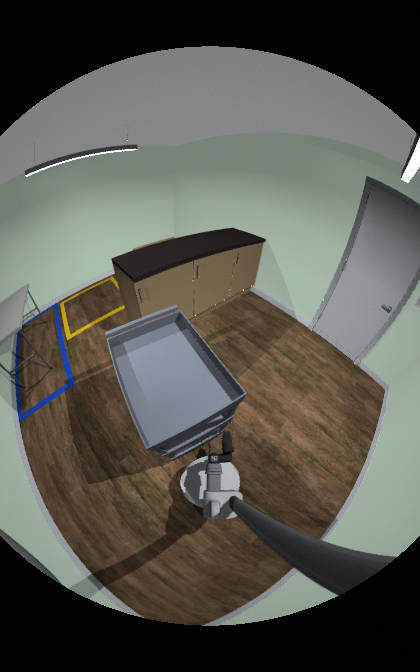

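Call:
execute_actions:
  actions:
    - {"joints":{"gripper_m":0.14}}
  cameras: []

Call:
execute_actions:
  actions:
    - {"base":{"translate_m":-0.2}}
  cameras: []

Call:
execute_actions:
  actions:
    - {"base":{"rotate_rad":-0.79}}
  cameras: []

Call:
execute_actions:
  actions:
    - {"base":{"translate_m":1.0},"pace":"fast"}
  cameras: []

Call:
execute_actions:
  actions:
    - {"base":{"strafe_m":0.9},"pace":"fast"}
  cameras: []

Call:
execute_actions:
  actions:
    - {"base":{"translate_m":-0.55},"pace":"slow"}
  cameras: []

Call:
execute_actions:
  actions:
    - {"base":{"translate_m":0.15}}
  cameras: []

Call:
execute_actions:
  actions:
    - {"base":{"strafe_m":-1.0},"pace":"fast"}
  cameras: []

Call:
execute_actions:
  actions:
    - {"base":{"translate_m":-0.6},"joints":{"lift_m":0.4,"wrist_yaw_rad":3.14}}
  cameras: []

Call:
execute_actions:
  actions:
    - {"base":{"rotate_rad":1.6},"joints":{"lift_m":0.2}}
  cameras: ["head_camera"]

Scene clock: 216.73 s.
base_odometry: x=+1.132 y=+0.317 heading=-2.366 (m, m, rad; odometry frame)
turned_by_wheels: +0.000 (rad since the last result)
turned_by_imu: -0.002 (rad since the last result)
base_tilt: forward=-0.6 right=+0.0 (deg)
lidar_m: 0.29 0.26 0.27 1.79 1.51 1.53 1.39 1.20 1.18 1.42 2.18 2.18
base_status: not commanded
joint_positions: lift_m=+0.200 arm_m=+0.001 wrist_yaw_rad=+0.001 wrist_pitch_rad=-0.007 wrist_roll_rad=+0.010 gripper_m=+0.140
joint_status: all done
motor_effort: lift_m=+17(17) arm_m=-3(3) wrist_yaw_rad=-4(11) wrist_pitch_rad=-7(5) wrist_roll_rad=+1(2) gripper_m=+1(11) wheel_0=+6(6) wheel_1=-3(3) wheel_2=+0(0) (%)
hand_pose: x=+0.4600 y=-0.0873 z=+0.3804 quat_wxyz=(+1.000, +0.005, -0.004, +0.000) (m; base frame)
wrist_depth_mm: 110 122 137 156 - 1921 1708 / 111 122 137 157 - 1921 1661 / 187 176 167 166 - 1921 1708 / 1182 1138 1366 178 - 1983 1661 / 1205 1160 1397 180 1983 1921 1708 / 640 661 1042 174 1078 1060 1308 / 569 544 878 - 878 878 917
pictures: none
No camera images: the call's "cameras" was empty. Leave "cameras" out to get every camera's image.

Scene clock: 218.80 s.
base_odometry: x=+1.275 y=+0.457 heading=-2.366 (m, m, rad; odometry frame)
turned_by_wheels: +0.000 (rad since the last result)
turned_by_imu: -0.001 (rad since the last result)
base_tilt: forward=-0.4 right=+0.0 (deg)
lidar_m: 0.45 0.42 2.16 1.63 1.38 1.38 1.22 1.06 1.06 1.21 2.20 2.33
base_status: done
joint_positions: lift_m=+0.200 arm_m=+0.001 wrist_yaw_rad=+0.000 wrist_pitch_rad=-0.007 wrist_roll_rad=+0.010 gripper_m=+0.140
joint_status: not commanded
motor_effort: lift_m=+17(17) arm_m=-3(3) wrist_yaw_rad=-3(3) wrist_pitch_rad=-5(6) wrist_roll_rad=-1(1) gripper_m=+1(0) wheel_0=-3(9) wheel_1=-6(10) wheel_2=+3(13) (%)
hand_pose: x=+0.4600 y=-0.0873 z=+0.3804 quat_wxyz=(+1.000, +0.005, -0.004, +0.000) (m; base frame)
wrist_depth_mm: 244 279 - - - - 1756 / 245 271 304 349 - - 1756 / 253 277 312 357 - - 1756 / - 1281 1499 1661 - - 1808 / 1808 1308 1576 1661 - 1921 1756 / 741 741 597 384 1060 1078 1308 / 569 569 574 - 891 891 917
pictures: none
No camera images: the call's "cameras" was empty. Leave "cameras" out to get every camera's image.

Scene clock: 220.33 s.
base_odometry: x=+1.274 y=+0.457 heading=+3.128 (m, m, rad; odometry frame)
turned_by_wheels: -0.789 (rad since the last result)
turned_by_imu: -0.803 (rad since the last result)
base_tilt: forward=-0.6 right=+0.1 (deg)
lidar_m: 2.30 0.54 0.43 0.42 2.00 1.40 1.36 1.45 1.11 1.06 1.08 1.53
base_status: done
joint_positions: lift_m=+0.200 arm_m=+0.001 wrist_yaw_rad=+0.000 wrist_pitch_rad=-0.007 wrist_roll_rad=+0.010 gripper_m=+0.140
joint_status: not commanded
motor_effort: lift_m=+17(17) arm_m=-3(3) wrist_yaw_rad=-2(3) wrist_pitch_rad=-6(6) wrist_roll_rad=+1(1) gripper_m=+0(2) wheel_0=+3(5) wheel_1=+4(10) wheel_2=+6(11) (%)
hand_pose: x=+0.4600 y=-0.0873 z=+0.3804 quat_wxyz=(+1.000, +0.005, -0.004, +0.000) (m; base frame)
wrist_depth_mm: - - - - - - 1576 / - - - - - - 1576 / - - - - - - 1576 / - - - - - - 1537 / - - - - - 1921 1537 / 1205 1138 1060 1160 1078 1078 1308 / 866 866 866 - 891 891 904
pictures: none
No camera images: the call's "cameras" was empty. Leave "cameras" out to get every camera's image.

Scene clock: 224.13 s.
base_odometry: x=+0.275 y=+0.470 heading=+3.128 (m, m, rad; odometry frame)
turned_by_wheels: +0.000 (rad since the last result)
turned_by_imu: -0.001 (rad since the last result)
base_tilt: forward=-0.4 right=+0.1 (deg)
lidar_m: 1.31 1.36 1.52 1.47 0.67 0.59 2.41 1.52 1.09 1.06 1.12 1.37
base_status: done
joint_positions: lift_m=+0.200 arm_m=+0.001 wrist_yaw_rad=+0.000 wrist_pitch_rad=-0.007 wrist_roll_rad=+0.010 gripper_m=+0.140
joint_status: not commanded
motor_effort: lift_m=+17(17) arm_m=-3(3) wrist_yaw_rad=-2(3) wrist_pitch_rad=-7(6) wrist_roll_rad=-1(1) gripper_m=+0(1) wheel_0=+3(12) wheel_1=+2(9) wheel_2=-1(14) (%)
hand_pose: x=+0.4600 y=-0.0874 z=+0.3804 quat_wxyz=(+1.000, +0.005, -0.004, +0.000) (m; base frame)
wrist_depth_mm: 1138 1138 1098 1098 1078 1060 1060 / 1138 1138 1098 1078 1078 1078 1060 / 1160 1160 1118 1098 1078 1078 1078 / 1160 1160 1118 1098 1098 1098 1078 / 1182 1160 1138 1098 1118 1098 1098 / 1160 1138 1042 1098 1078 1078 1098 / 866 854 866 - 878 891 904
pictures: none
No camera images: the call's "cameras" was empty. Leave "cameras" out to get every camera's image.

Scene clock: 227.53 s.
base_odometry: x=+0.263 y=-0.430 heading=+3.128 (m, m, rad; odometry frame)
turned_by_wheels: +0.000 (rad since the last result)
turned_by_imu: +0.002 (rad since the last result)
base_tilt: forward=-0.4 right=+0.0 (deg)
lidar_m: 1.33 0.80 0.56 0.52 0.55 0.39 0.36 0.42 0.68 1.96 1.86 1.40
base_status: done
joint_positions: lift_m=+0.200 arm_m=+0.001 wrist_yaw_rad=+0.000 wrist_pitch_rad=-0.007 wrist_roll_rad=+0.010 gripper_m=+0.140
joint_status: not commanded
motor_effort: lift_m=+17(17) arm_m=-3(3) wrist_yaw_rad=-3(3) wrist_pitch_rad=-6(7) wrist_roll_rad=+0(1) gripper_m=+2(0) wheel_0=+1(15) wheel_1=+1(16) wheel_2=+0(2) (%)
hand_pose: x=+0.4600 y=-0.0874 z=+0.3804 quat_wxyz=(+1.000, +0.005, -0.004, +0.000) (m; base frame)
wrist_depth_mm: 866 1138 1138 1098 1098 1060 1060 / 866 1138 1138 1118 1098 1078 1060 / 866 1138 1118 1138 1118 1078 1060 / 878 1160 1160 1138 1118 1078 1078 / 891 1182 1160 1138 1138 1098 1060 / 960 1118 1060 1138 1060 1078 1078 / 866 866 878 - 878 891 904
pictures: none
No camera images: the call's "cameras" was empty. Leave "cameras" out to get every camera's image.

Scene clock: 234.33 s.
base_odometry: x=+0.812 y=-0.437 heading=+3.128 (m, m, rad; odometry frame)
turned_by_wheels: +0.000 (rad since the last result)
turned_by_imu: -0.001 (rad since the last result)
base_tilt: forward=-0.5 right=+0.0 (deg)
lidar_m: 1.90 0.79 0.56 0.55 1.62 1.66 0.25 0.25 0.25 0.34 2.05 1.94
base_status: done
joint_positions: lift_m=+0.200 arm_m=+0.001 wrist_yaw_rad=+0.000 wrist_pitch_rad=-0.007 wrist_roll_rad=+0.010 gripper_m=+0.140
joint_status: not commanded
motor_effort: lift_m=+17(17) arm_m=-3(3) wrist_yaw_rad=-3(3) wrist_pitch_rad=-6(6) wrist_roll_rad=+0(0) gripper_m=+1(1) wheel_0=-5(12) wheel_1=-7(15) wheel_2=+9(14) (%)
hand_pose: x=+0.4600 y=-0.0874 z=+0.3804 quat_wxyz=(+1.000, +0.005, -0.004, +0.000) (m; base frame)
wrist_depth_mm: 878 1281 1661 1618 1618 1618 1576 / 878 1255 1661 1661 1618 1576 1576 / 878 1255 1661 1661 1661 1618 1576 / 891 1281 1708 1708 1618 1618 1618 / 878 1229 1708 1708 1661 1618 1618 / 976 1138 1042 1138 1078 1060 1281 / 878 854 866 - 878 878 904
pictures: none
No camera images: the call's "cameras" was empty. Leave "cameras" out to get every camera's image.

Scene clock: 236.17 s.
base_odometry: x=+0.662 y=-0.435 heading=+3.128 (m, m, rad; odometry frame)
turned_by_wheels: +0.000 (rad since the last result)
turned_by_imu: +0.000 (rad since the last result)
base_tilt: forward=-0.5 right=+0.0 (deg)
lidar_m: 1.73 0.80 0.57 0.54 1.73 1.72 0.35 0.33 0.35 1.95 2.04 1.78
base_status: done
joint_positions: lift_m=+0.200 arm_m=+0.001 wrist_yaw_rad=+0.000 wrist_pitch_rad=-0.007 wrist_roll_rad=+0.010 gripper_m=+0.140
joint_status: not commanded
motor_effort: lift_m=+17(17) arm_m=-3(3) wrist_yaw_rad=-2(2) wrist_pitch_rad=-6(6) wrist_roll_rad=+0(2) gripper_m=+1(1) wheel_0=+3(8) wheel_1=+5(8) wheel_2=-3(11) (%)
hand_pose: x=+0.4600 y=-0.0874 z=+0.3804 quat_wxyz=(+1.000, +0.005, -0.004, +0.000) (m; base frame)
wrist_depth_mm: 878 1281 1537 1499 1464 1464 1430 / 878 1255 1499 1537 1499 1430 1430 / 878 1281 1537 1499 1499 1464 1430 / 878 1281 1537 1499 1499 1430 1430 / 878 1229 1537 1537 1537 1499 1464 / 976 1118 1042 1138 1078 1098 1308 / 866 866 866 - 878 891 904
pictures: none
No camera images: the call's "cameras" was empty. Leave "cameras" out to get every camera's image.

Scene clock: 239.80 s.
base_odometry: x=+0.675 y=+0.565 heading=+3.129 (m, m, rad; odometry frame)
turned_by_wheels: +0.000 (rad since the last result)
turned_by_imu: -0.004 (rad since the last result)
base_tilt: forward=-0.4 right=-0.2 (deg)
lidar_m: 1.68 1.80 1.61 1.56 0.48 0.54 2.00 1.37 0.98 0.93 0.98 1.43
base_status: done
joint_positions: lift_m=+0.200 arm_m=+0.000 wrist_yaw_rad=+0.000 wrist_pitch_rad=-0.007 wrist_roll_rad=+0.010 gripper_m=+0.140
joint_status: not commanded
motor_effort: lift_m=+17(17) arm_m=-2(3) wrist_yaw_rad=-2(2) wrist_pitch_rad=-6(7) wrist_roll_rad=+1(0) gripper_m=+1(1) wheel_0=-1(12) wheel_1=+0(16) wheel_2=+3(0) (%)
hand_pose: x=+0.4599 y=-0.0874 z=+0.3804 quat_wxyz=(+1.000, +0.005, -0.004, +0.000) (m; base frame)
wrist_depth_mm: 1537 1537 1499 1464 1430 1464 1430 / 1537 1537 1499 1464 1464 1499 1430 / 1576 1537 1537 1464 1464 1464 1430 / 1576 1576 1499 1499 1499 1464 1397 / 1576 1576 1537 1499 1499 1499 1397 / 1205 1118 1042 1138 1078 1078 1255 / 866 866 866 - 878 891 904
pictures: none
No camera images: the call's "cameras" was empty. Leave "cameras" out to get every camera's image.

Scene clock: 243.27 s.
base_odometry: x=+1.275 y=+0.557 heading=+3.128 (m, m, rad; odometry frame)
turned_by_wheels: +0.000 (rad since the last result)
turned_by_imu: -0.002 (rad since the last result)
base_tilt: forward=-0.4 right=+0.0 (deg)
lidar_m: 2.32 2.23 0.36 0.28 1.99 1.44 1.39 1.35 1.00 0.94 0.98 1.40
base_status: done
joint_positions: lift_m=+0.400 arm_m=+0.000 wrist_yaw_rad=+3.140 wrist_pitch_rad=-0.007 wrist_roll_rad=+0.010 gripper_m=+0.140
joint_status: all done
motor_effort: lift_m=+20(21) arm_m=-3(3) wrist_yaw_rad=-1(6) wrist_pitch_rad=-7(6) wrist_roll_rad=+1(1) gripper_m=+1(2) wheel_0=-3(12) wheel_1=-5(11) wheel_2=+4(18) (%)
hand_pose: x=-0.1169 y=+0.0880 z=+0.5802 quat_wxyz=(+0.001, +0.004, +0.005, +1.000) (m; base frame)
wrist_depth_mm: - 139 139 1499 1464 1464 1430 / - 109 140 1464 1464 1464 1430 / - 116 142 1499 1464 1464 1464 / 145 143 251 1537 1499 1499 1464 / 224 1576 1537 1537 1537 1499 1464 / 226 1576 1576 1537 1499 1464 1464 / 229 1281 1281 - 1281 1308 1308
pictures: none
No camera images: the call's "cameras" was empty. Leave "cameras" out to get every camera's image.

Scene clock: 245.33 s.
base_odometry: x=+1.275 y=+0.557 heading=-1.556 (m, m, rad; odometry frame)
turned_by_wheels: +1.599 (rad since the last result)
turned_by_imu: +1.626 (rad since the last result)
base_tilt: forward=-0.3 right=+0.0 (deg)
lidar_m: 0.30 1.91 1.43 1.37 1.35 1.01 0.96 1.00 1.44 2.27 2.14 0.36
base_status: done
joint_positions: lift_m=+0.200 arm_m=+0.000 wrist_yaw_rad=+3.140 wrist_pitch_rad=-0.007 wrist_roll_rad=+0.010 gripper_m=+0.140
joint_status: all done
motor_effort: lift_m=+15(18) arm_m=-3(3) wrist_yaw_rad=-1(1) wrist_pitch_rad=-7(6) wrist_roll_rad=+0(1) gripper_m=+1(2) wheel_0=-3(8) wheel_1=-4(11) wheel_2=-5(12) (%)
hand_pose: x=-0.1169 y=+0.0880 z=+0.3805 quat_wxyz=(+0.001, +0.004, +0.005, +1.000) (m; base frame)
wrist_depth_mm: - 139 139 1060 1042 1025 1008 / - 109 140 1060 1042 1042 1008 / - 116 142 1078 1060 1025 1025 / 145 143 251 1098 1060 1042 1025 / 225 1138 1118 1078 1078 1060 1025 / 227 1118 1060 1060 1060 1025 1025 / 229 878 878 - 891 904 917
pictures: head_camera
Images, in order (width x height): head_camera 420x560.

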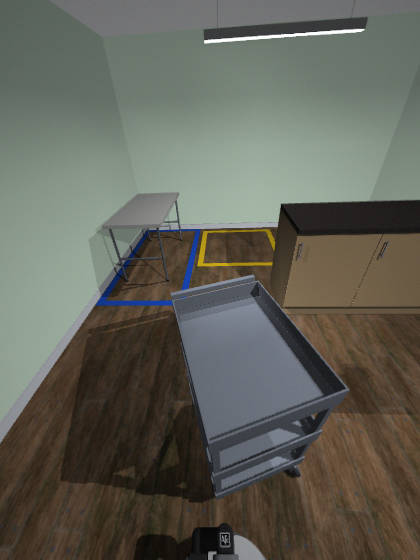

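Push in steps from slightly left of rear centre.

Call:
execute_actions:
  actions:
    - {"base":{"strafe_m":-0.08}}
  cameras: []

Call:
execute_actions:
  actions:
    - {"base":{"translate_m":0.6},"pace":"slow"}
  cameras: ["head_camera"]

Scene clock: 250.37 s.
base_odometry: x=+1.195 y=+0.555 heading=-1.556 (m, m, rad; odometry frame)
turned_by_wheels: +0.000 (rad since the last result)
turned_by_imu: -0.002 (rad since the last result)
base_tilt: forward=-0.3 right=+0.0 (deg)
lidar_m: 0.31 0.31 1.50 1.46 1.34 1.00 0.95 1.00 1.45 2.20 2.10 0.38
base_status: done
joint_positions: lift_m=+0.200 arm_m=+0.000 wrist_yaw_rad=+3.140 wrist_pitch_rad=-0.007 wrist_roll_rad=+0.010 gripper_m=+0.140
joint_status: not commanded
motor_effort: lift_m=+15(15) arm_m=-3(3) wrist_yaw_rad=-1(1) wrist_pitch_rad=-6(7) wrist_roll_rad=+1(1) gripper_m=+1(0) wheel_0=+2(11) wheel_1=-2(11) wheel_2=+0(5) (%)
hand_pose: x=-0.1169 y=+0.0880 z=+0.3805 quat_wxyz=(+0.001, +0.004, +0.005, +1.000) (m; base frame)
wrist_depth_mm: - 139 139 1060 1042 1025 1008 / - 109 140 1060 1042 1042 1025 / - 116 142 1078 1042 1042 1025 / 145 143 250 1098 1060 1042 1025 / 225 1138 1118 1118 1060 1042 1025 / 226 1138 1042 1078 1060 1042 1042 / 228 878 878 - 891 891 917
pictures: none
No camera images: the call's "cameras" was empty. Leave "cameras" out to get every camera's image.

Scene clock: 257.67 s.
base_odometry: x=+1.204 y=-0.044 heading=-1.555 (m, m, rad; odometry frame)
turned_by_wheels: +0.000 (rad since the last result)
turned_by_imu: -0.002 (rad since the last result)
base_tilt: forward=-0.3 right=+0.0 (deg)
lidar_m: 0.25 0.25 0.25 1.43 1.52 1.64 1.57 1.65 2.34 2.24 1.31 0.25
base_status: done
joint_positions: lift_m=+0.200 arm_m=+0.000 wrist_yaw_rad=+3.140 wrist_pitch_rad=-0.007 wrist_roll_rad=+0.010 gripper_m=+0.140
joint_status: not commanded
motor_effort: lift_m=+15(15) arm_m=+0(3) wrist_yaw_rad=-3(22) wrist_pitch_rad=-7(7) wrist_roll_rad=+0(1) gripper_m=+1(0) wheel_0=+7(21) wheel_1=+6(14) wheel_2=-6(15) (%)
hand_pose: x=-0.1174 y=+0.0878 z=+0.3805 quat_wxyz=(+0.001, +0.004, +0.005, +1.000) (m; base frame)
wrist_depth_mm: - 139 139 1708 1618 1576 1576 / - 109 139 1618 1661 1618 1576 / - 116 141 1708 1618 1576 1576 / 145 143 250 1661 1618 1618 1576 / 224 1808 1708 1708 1661 1618 1618 / 226 1138 1078 1160 1098 1098 1308 / 228 878 878 - 878 891 917
pictures: head_camera
Images, in order (width x height): head_camera 420x560.

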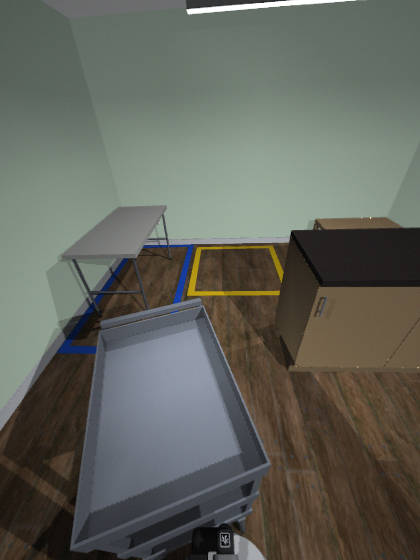

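Drifts left; push from the left part.

Call:
execute_actions:
  actions:
    - {"base":{"translate_m":-0.1}}
  cameras: []

Call:
execute_actions:
  actions:
    - {"base":{"strafe_m":0.3}}
  cameras: []

Call:
execute_actions:
  actions:
    - {"base":{"translate_m":0.5},"pace":"slow"}
  cameras: ["head_camera"]

Scene clock: 263.50 s.
base_odometry: x=+1.203 y=+0.056 heading=-1.556 (m, m, rad; odometry frame)
turned_by_wheels: +0.000 (rad since the last result)
turned_by_imu: -0.002 (rad since the last result)
base_tilt: forward=-0.5 right=+0.0 (deg)
lidar_m: 0.29 0.28 0.33 1.42 1.53 1.53 1.47 1.53 2.17 2.25 1.46 0.37
base_status: done
joint_positions: lift_m=+0.200 arm_m=+0.000 wrist_yaw_rad=+3.140 wrist_pitch_rad=-0.007 wrist_roll_rad=+0.010 gripper_m=+0.140
joint_status: not commanded
motor_effort: lift_m=+15(15) arm_m=+0(0) wrist_yaw_rad=-3(3) wrist_pitch_rad=-7(7) wrist_roll_rad=+0(2) gripper_m=+1(1) wheel_0=-4(6) wheel_1=-3(8) wheel_2=+2(16) (%)
hand_pose: x=-0.1174 y=+0.0878 z=+0.3805 quat_wxyz=(+0.001, +0.004, +0.005, +1.000) (m; base frame)
wrist_depth_mm: - 139 139 1537 1537 1499 1499 / - 109 139 1576 1537 1499 1499 / - 117 141 1576 1537 1537 1464 / 144 143 249 1576 1537 1537 1499 / 224 1661 1618 1576 1537 1537 1499 / 226 1138 1060 1160 1098 1098 1308 / 227 878 866 - 891 904 931
pictures: none
No camera images: the call's "cameras" was empty. Leave "cameras" out to get every camera's image.

Scene clock: 265.83 s.
base_odometry: x=+1.503 y=+0.060 heading=-1.556 (m, m, rad; odometry frame)
turned_by_wheels: +0.000 (rad since the last result)
turned_by_imu: +0.000 (rad since the last result)
base_tilt: forward=-0.3 right=-0.1 (deg)
lidar_m: 0.25 1.61 1.16 1.12 1.21 1.49 1.46 1.55 2.17 2.52 0.50 0.28
base_status: done
joint_positions: lift_m=+0.200 arm_m=+0.000 wrist_yaw_rad=+3.140 wrist_pitch_rad=-0.007 wrist_roll_rad=+0.010 gripper_m=+0.140
joint_status: not commanded
motor_effort: lift_m=+16(16) arm_m=-1(0) wrist_yaw_rad=-3(3) wrist_pitch_rad=-8(7) wrist_roll_rad=+0(1) gripper_m=+0(2) wheel_0=-3(13) wheel_1=+3(10) wheel_2=-4(3) (%)
hand_pose: x=-0.1174 y=+0.0878 z=+0.3805 quat_wxyz=(+0.001, +0.004, +0.005, +1.000) (m; base frame)
wrist_depth_mm: - 139 139 1537 1499 1464 1464 / - 109 139 1537 1499 1499 1464 / - 116 141 1537 1537 1499 1464 / 145 143 249 1576 1537 1499 1499 / 225 1661 1576 1576 1576 1537 1499 / 226 1160 1060 1160 1098 1098 1308 / 229 878 878 - 891 891 917
pictures: none
No camera images: the call's "cameras" was empty. Leave "cameras" out to get every camera's image.

Scene clock: 272.10 s.
base_odometry: x=+1.510 y=-0.439 heading=-1.555 (m, m, rad; odometry frame)
turned_by_wheels: +0.001 (rad since the last result)
turned_by_imu: -0.001 (rad since the last result)
base_tilt: forward=-0.5 right=+0.2 (deg)
lidar_m: 0.25 0.25 0.26 1.12 1.17 1.74 1.96 2.03 2.65 1.98 0.97 0.25
base_status: done
joint_positions: lift_m=+0.200 arm_m=+0.000 wrist_yaw_rad=+3.140 wrist_pitch_rad=-0.007 wrist_roll_rad=+0.010 gripper_m=+0.140
joint_status: not commanded
motor_effort: lift_m=+16(16) arm_m=-1(0) wrist_yaw_rad=-2(2) wrist_pitch_rad=-7(7) wrist_roll_rad=-1(1) gripper_m=+1(0) wheel_0=+6(23) wheel_1=+6(12) wheel_2=-6(18) (%)
hand_pose: x=-0.1174 y=+0.0878 z=+0.3804 quat_wxyz=(+0.001, +0.004, +0.005, +1.000) (m; base frame)
wrist_depth_mm: - 139 139 - 1983 1983 1756 / - 109 139 - - 1921 1756 / - 116 141 - - 1983 1756 / 144 143 249 - - 1983 1708 / 224 - - - - 1983 1708 / 226 1160 1078 1160 1098 1098 1336 / 228 866 878 - 891 891 917
pictures: head_camera
Images, in order (width x height): head_camera 420x560.

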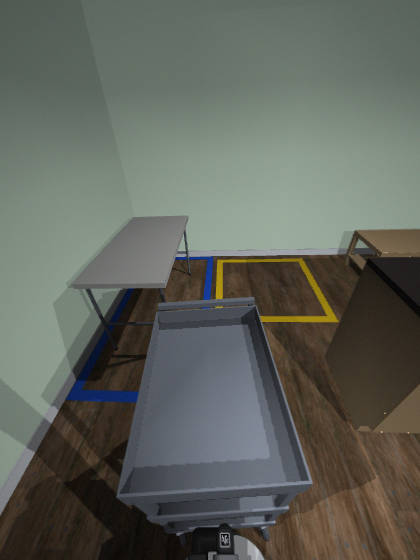

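Call:
execute_actions:
  actions:
    - {"base":{"translate_m":-0.08}}
  cameras: []

Call:
execute_actions:
  actions:
    - {"base":{"strafe_m":0.55}}
  cameras: []

Call:
execute_actions:
  actions:
    - {"base":{"translate_m":0.68}}
  cameras: []

Call:
execute_actions:
  actions:
    - {"base":{"strafe_m":-0.36},"pace":"slow"}
  cameras: []

Call:
execute_actions:
  actions:
    - {"base":{"strafe_m":0.1}}
  cameras: []

Call:
execute_actions:
  actions:
    - {"base":{"translate_m":-0.75}}
  cameras: []

Call:
execute_actions:
  actions:
    - {"base":{"strafe_m":-0.55}}
  cameras: ["head_camera"]

Scene clock: 280.10 s.
base_odometry: x=+1.509 y=-0.359 heading=-1.556 (m, m, rad; odometry frame)
turned_by_wheels: +0.000 (rad since the last result)
turned_by_imu: -0.002 (rad since the last result)
base_tilt: forward=-0.4 right=+0.0 (deg)
lidar_m: 0.26 0.29 1.17 1.12 1.18 1.72 1.88 1.98 2.65 2.25 1.02 0.31
base_status: done
joint_positions: lift_m=+0.200 arm_m=+0.000 wrist_yaw_rad=+3.140 wrist_pitch_rad=-0.007 wrist_roll_rad=+0.010 gripper_m=+0.140
joint_status: not commanded
motor_effort: lift_m=+16(16) arm_m=-1(0) wrist_yaw_rad=-2(3) wrist_pitch_rad=-7(8) wrist_roll_rad=-1(1) gripper_m=+1(1) wheel_0=-4(9) wheel_1=-3(7) wheel_2=+3(15) (%)
hand_pose: x=-0.1174 y=+0.0878 z=+0.3804 quat_wxyz=(+0.001, +0.004, +0.005, +1.000) (m; base frame)
wrist_depth_mm: - 139 139 1921 1921 1863 1808 / - 109 139 1983 1921 1921 1756 / - 117 141 1983 1921 1863 1756 / 145 143 250 - 1983 1921 1756 / 225 - - 1983 1983 1921 1756 / 227 1138 1078 1160 1078 1098 1336 / 228 866 878 - 891 891 904
pictures: none
No camera images: the call's "cameras" was empty. Leave "cameras" out to get every camera's image.

Scene clock: 283.27 s.
base_odometry: x=+2.059 y=-0.351 heading=-1.556 (m, m, rad; odometry frame)
turned_by_wheels: +0.000 (rad since the last result)
turned_by_imu: +0.001 (rad since the last result)
base_tilt: forward=-0.4 right=+0.0 (deg)
lidar_m: 1.25 0.83 0.60 0.56 0.60 0.88 1.85 1.93 2.75 2.32 0.39 0.43
base_status: done
joint_positions: lift_m=+0.200 arm_m=+0.000 wrist_yaw_rad=+3.140 wrist_pitch_rad=-0.007 wrist_roll_rad=+0.010 gripper_m=+0.140
joint_status: not commanded
motor_effort: lift_m=+16(16) arm_m=+0(0) wrist_yaw_rad=-3(3) wrist_pitch_rad=-7(7) wrist_roll_rad=+1(0) gripper_m=+2(1) wheel_0=-1(15) wheel_1=+1(12) wheel_2=+0(2) (%)
hand_pose: x=-0.1174 y=+0.0878 z=+0.3804 quat_wxyz=(+0.001, +0.004, +0.005, +1.000) (m; base frame)
wrist_depth_mm: - 139 139 1921 1863 1397 842 / - 109 139 1983 1863 1397 866 / - 117 141 1921 1921 1366 866 / 145 143 250 1983 1921 1366 854 / 225 - - 1921 1863 1160 854 / 226 1138 1060 1160 1078 1060 842 / 228 878 878 - 891 891 809
pictures: none
No camera images: the call's "cameras" was empty. Leave "cameras" out to get every camera's image.

Scene clock: 287.00 s.
base_odometry: x=+2.070 y=-1.031 heading=-1.555 (m, m, rad; odometry frame)
turned_by_wheels: +0.000 (rad since the last result)
turned_by_imu: -0.001 (rad since the last result)
base_tilt: forward=-0.4 right=+0.1 (deg)
lidar_m: 0.58 0.60 0.56 0.56 0.59 0.88 2.53 0.43 0.29 0.26 0.27 0.60
base_status: done
joint_positions: lift_m=+0.200 arm_m=+0.000 wrist_yaw_rad=+3.140 wrist_pitch_rad=-0.007 wrist_roll_rad=+0.010 gripper_m=+0.140
joint_status: not commanded
motor_effort: lift_m=+16(16) arm_m=-1(1) wrist_yaw_rad=-2(3) wrist_pitch_rad=-6(6) wrist_roll_rad=+0(0) gripper_m=+2(0) wheel_0=+4(7) wheel_1=+3(10) wheel_2=-3(20) (%)
hand_pose: x=-0.1174 y=+0.0878 z=+0.3804 quat_wxyz=(+0.001, +0.004, +0.005, +1.000) (m; base frame)
wrist_depth_mm: - 138 139 - - 1336 798 / - 109 139 - - 1255 809 / - 117 141 - - 1308 809 / 145 143 250 - - 1308 809 / 224 - - - - 1118 798 / 227 1138 1060 1182 1078 976 798 / 228 866 878 - 891 904 778
pictures: none
No camera images: the call's "cameras" was empty. Leave "cameras" out to get every camera's image.

Scene clock: 291.73 s.
base_odometry: x=+1.710 y=-1.037 heading=-1.555 (m, m, rad; odometry frame)
turned_by_wheels: +0.000 (rad since the last result)
turned_by_imu: -0.002 (rad since the last result)
base_tilt: forward=-0.4 right=+0.1 (deg)
lidar_m: 0.61 0.61 0.87 0.90 0.97 1.38 2.56 0.29 0.25 0.25 0.25 0.31
base_status: done
joint_positions: lift_m=+0.200 arm_m=+0.000 wrist_yaw_rad=+3.140 wrist_pitch_rad=-0.007 wrist_roll_rad=+0.010 gripper_m=+0.140
joint_status: not commanded
motor_effort: lift_m=+16(16) arm_m=+0(1) wrist_yaw_rad=-3(3) wrist_pitch_rad=-7(6) wrist_roll_rad=+0(0) gripper_m=+1(1) wheel_0=+6(10) wheel_1=-7(11) wheel_2=+3(4) (%)
hand_pose: x=-0.1174 y=+0.0878 z=+0.3804 quat_wxyz=(+0.001, +0.004, +0.005, +1.000) (m; base frame)
wrist_depth_mm: - 139 139 - - - 1430 / - 109 140 - - - 1397 / - 116 141 - - - 1397 / 144 143 250 - - - 1366 / 225 - - - - 1863 1397 / 226 1060 1060 1160 1078 1098 1229 / 229 778 878 - 891 891 917
pictures: none
No camera images: the call's "cameras" was empty. Leave "cameras" out to get every camera's image.

Scene clock: 293.20 s.
base_odometry: x=+1.810 y=-1.035 heading=-1.555 (m, m, rad; odometry frame)
turned_by_wheels: +0.000 (rad since the last result)
turned_by_imu: +0.000 (rad since the last result)
base_tilt: forward=-0.5 right=+0.1 (deg)
lidar_m: 0.58 0.62 0.85 0.82 0.87 1.24 2.55 0.41 0.30 0.27 0.30 2.25
base_status: done
joint_positions: lift_m=+0.200 arm_m=+0.000 wrist_yaw_rad=+3.140 wrist_pitch_rad=-0.007 wrist_roll_rad=+0.010 gripper_m=+0.140
joint_status: not commanded
motor_effort: lift_m=+16(16) arm_m=+0(0) wrist_yaw_rad=-2(2) wrist_pitch_rad=-7(6) wrist_roll_rad=+0(0) gripper_m=+1(0) wheel_0=-3(9) wheel_1=+2(9) wheel_2=+0(6) (%)
hand_pose: x=-0.1174 y=+0.0878 z=+0.3804 quat_wxyz=(+0.001, +0.004, +0.005, +1.000) (m; base frame)
wrist_depth_mm: - 139 139 - - - 1255 / - 109 140 - - - 1229 / - 116 141 - - 1983 1255 / 144 143 250 - - 1983 1229 / 225 - - - - 1661 1229 / 225 1138 1060 1160 1078 1098 1138 / 229 878 878 - 891 891 917
pictures: none
No camera images: the call's "cameras" was empty. Leave "cameras" out to get every camera's image.

Scene clock: 297.17 s.
base_odometry: x=+1.798 y=-0.285 heading=-1.556 (m, m, rad; odometry frame)
turned_by_wheels: -0.001 (rad since the last result)
turned_by_imu: -0.002 (rad since the last result)
base_tilt: forward=-0.5 right=+0.0 (deg)
lidar_m: 1.32 1.17 0.88 0.81 0.88 1.32 1.80 1.87 2.68 2.53 0.55 0.47
base_status: done
joint_positions: lift_m=+0.200 arm_m=+0.000 wrist_yaw_rad=+3.140 wrist_pitch_rad=-0.007 wrist_roll_rad=+0.010 gripper_m=+0.140
joint_status: not commanded
motor_effort: lift_m=+16(16) arm_m=-1(1) wrist_yaw_rad=-3(3) wrist_pitch_rad=-7(7) wrist_roll_rad=-2(0) gripper_m=+2(0) wheel_0=-4(5) wheel_1=-5(8) wheel_2=+1(10) (%)
hand_pose: x=-0.1174 y=+0.0878 z=+0.3804 quat_wxyz=(+0.001, +0.004, +0.005, +1.000) (m; base frame)
wrist_depth_mm: - 139 139 1863 1863 1808 1336 / - 109 139 1863 1863 1808 1308 / - 117 141 1863 1863 1863 1281 / 144 143 250 1983 1863 1808 1281 / 225 1983 1921 1921 1863 1756 1281 / 226 1160 1078 1160 1098 1098 1205 / 228 866 878 - 891 891 917
pictures: none
No camera images: the call's "cameras" was empty. Leave "cameras" out to get every camera's image.

Scene clock: 300.33 s.
base_odometry: x=+1.249 y=-0.293 heading=-1.556 (m, m, rad; odometry frame)
turned_by_wheels: +0.000 (rad since the last result)
turned_by_imu: -0.003 (rad since the last result)
base_tilt: forward=-0.4 right=+0.1 (deg)
lidar_m: 0.36 0.39 1.44 1.37 1.47 1.87 1.80 1.91 2.39 2.31 0.97 0.36
base_status: done
joint_positions: lift_m=+0.200 arm_m=+0.000 wrist_yaw_rad=+3.140 wrist_pitch_rad=-0.007 wrist_roll_rad=+0.010 gripper_m=+0.140
joint_status: not commanded
motor_effort: lift_m=+16(16) arm_m=-1(1) wrist_yaw_rad=-2(3) wrist_pitch_rad=-7(7) wrist_roll_rad=+1(1) gripper_m=+0(2) wheel_0=+3(10) wheel_1=-2(14) wheel_2=+0(4) (%)
hand_pose: x=-0.1174 y=+0.0878 z=+0.3804 quat_wxyz=(+0.001, +0.004, +0.005, +1.000) (m; base frame)
wrist_depth_mm: - 139 139 1921 1863 1863 1808 / - 109 139 1921 1863 1808 1808 / - 117 141 1921 1863 1808 1808 / 144 143 250 1921 1921 1863 1808 / 224 - 1921 1921 1921 1863 1808 / 226 1138 1060 1182 1078 1078 1308 / 228 878 878 - 904 891 931
pictures: head_camera
Images, in order (width x height): head_camera 420x560.

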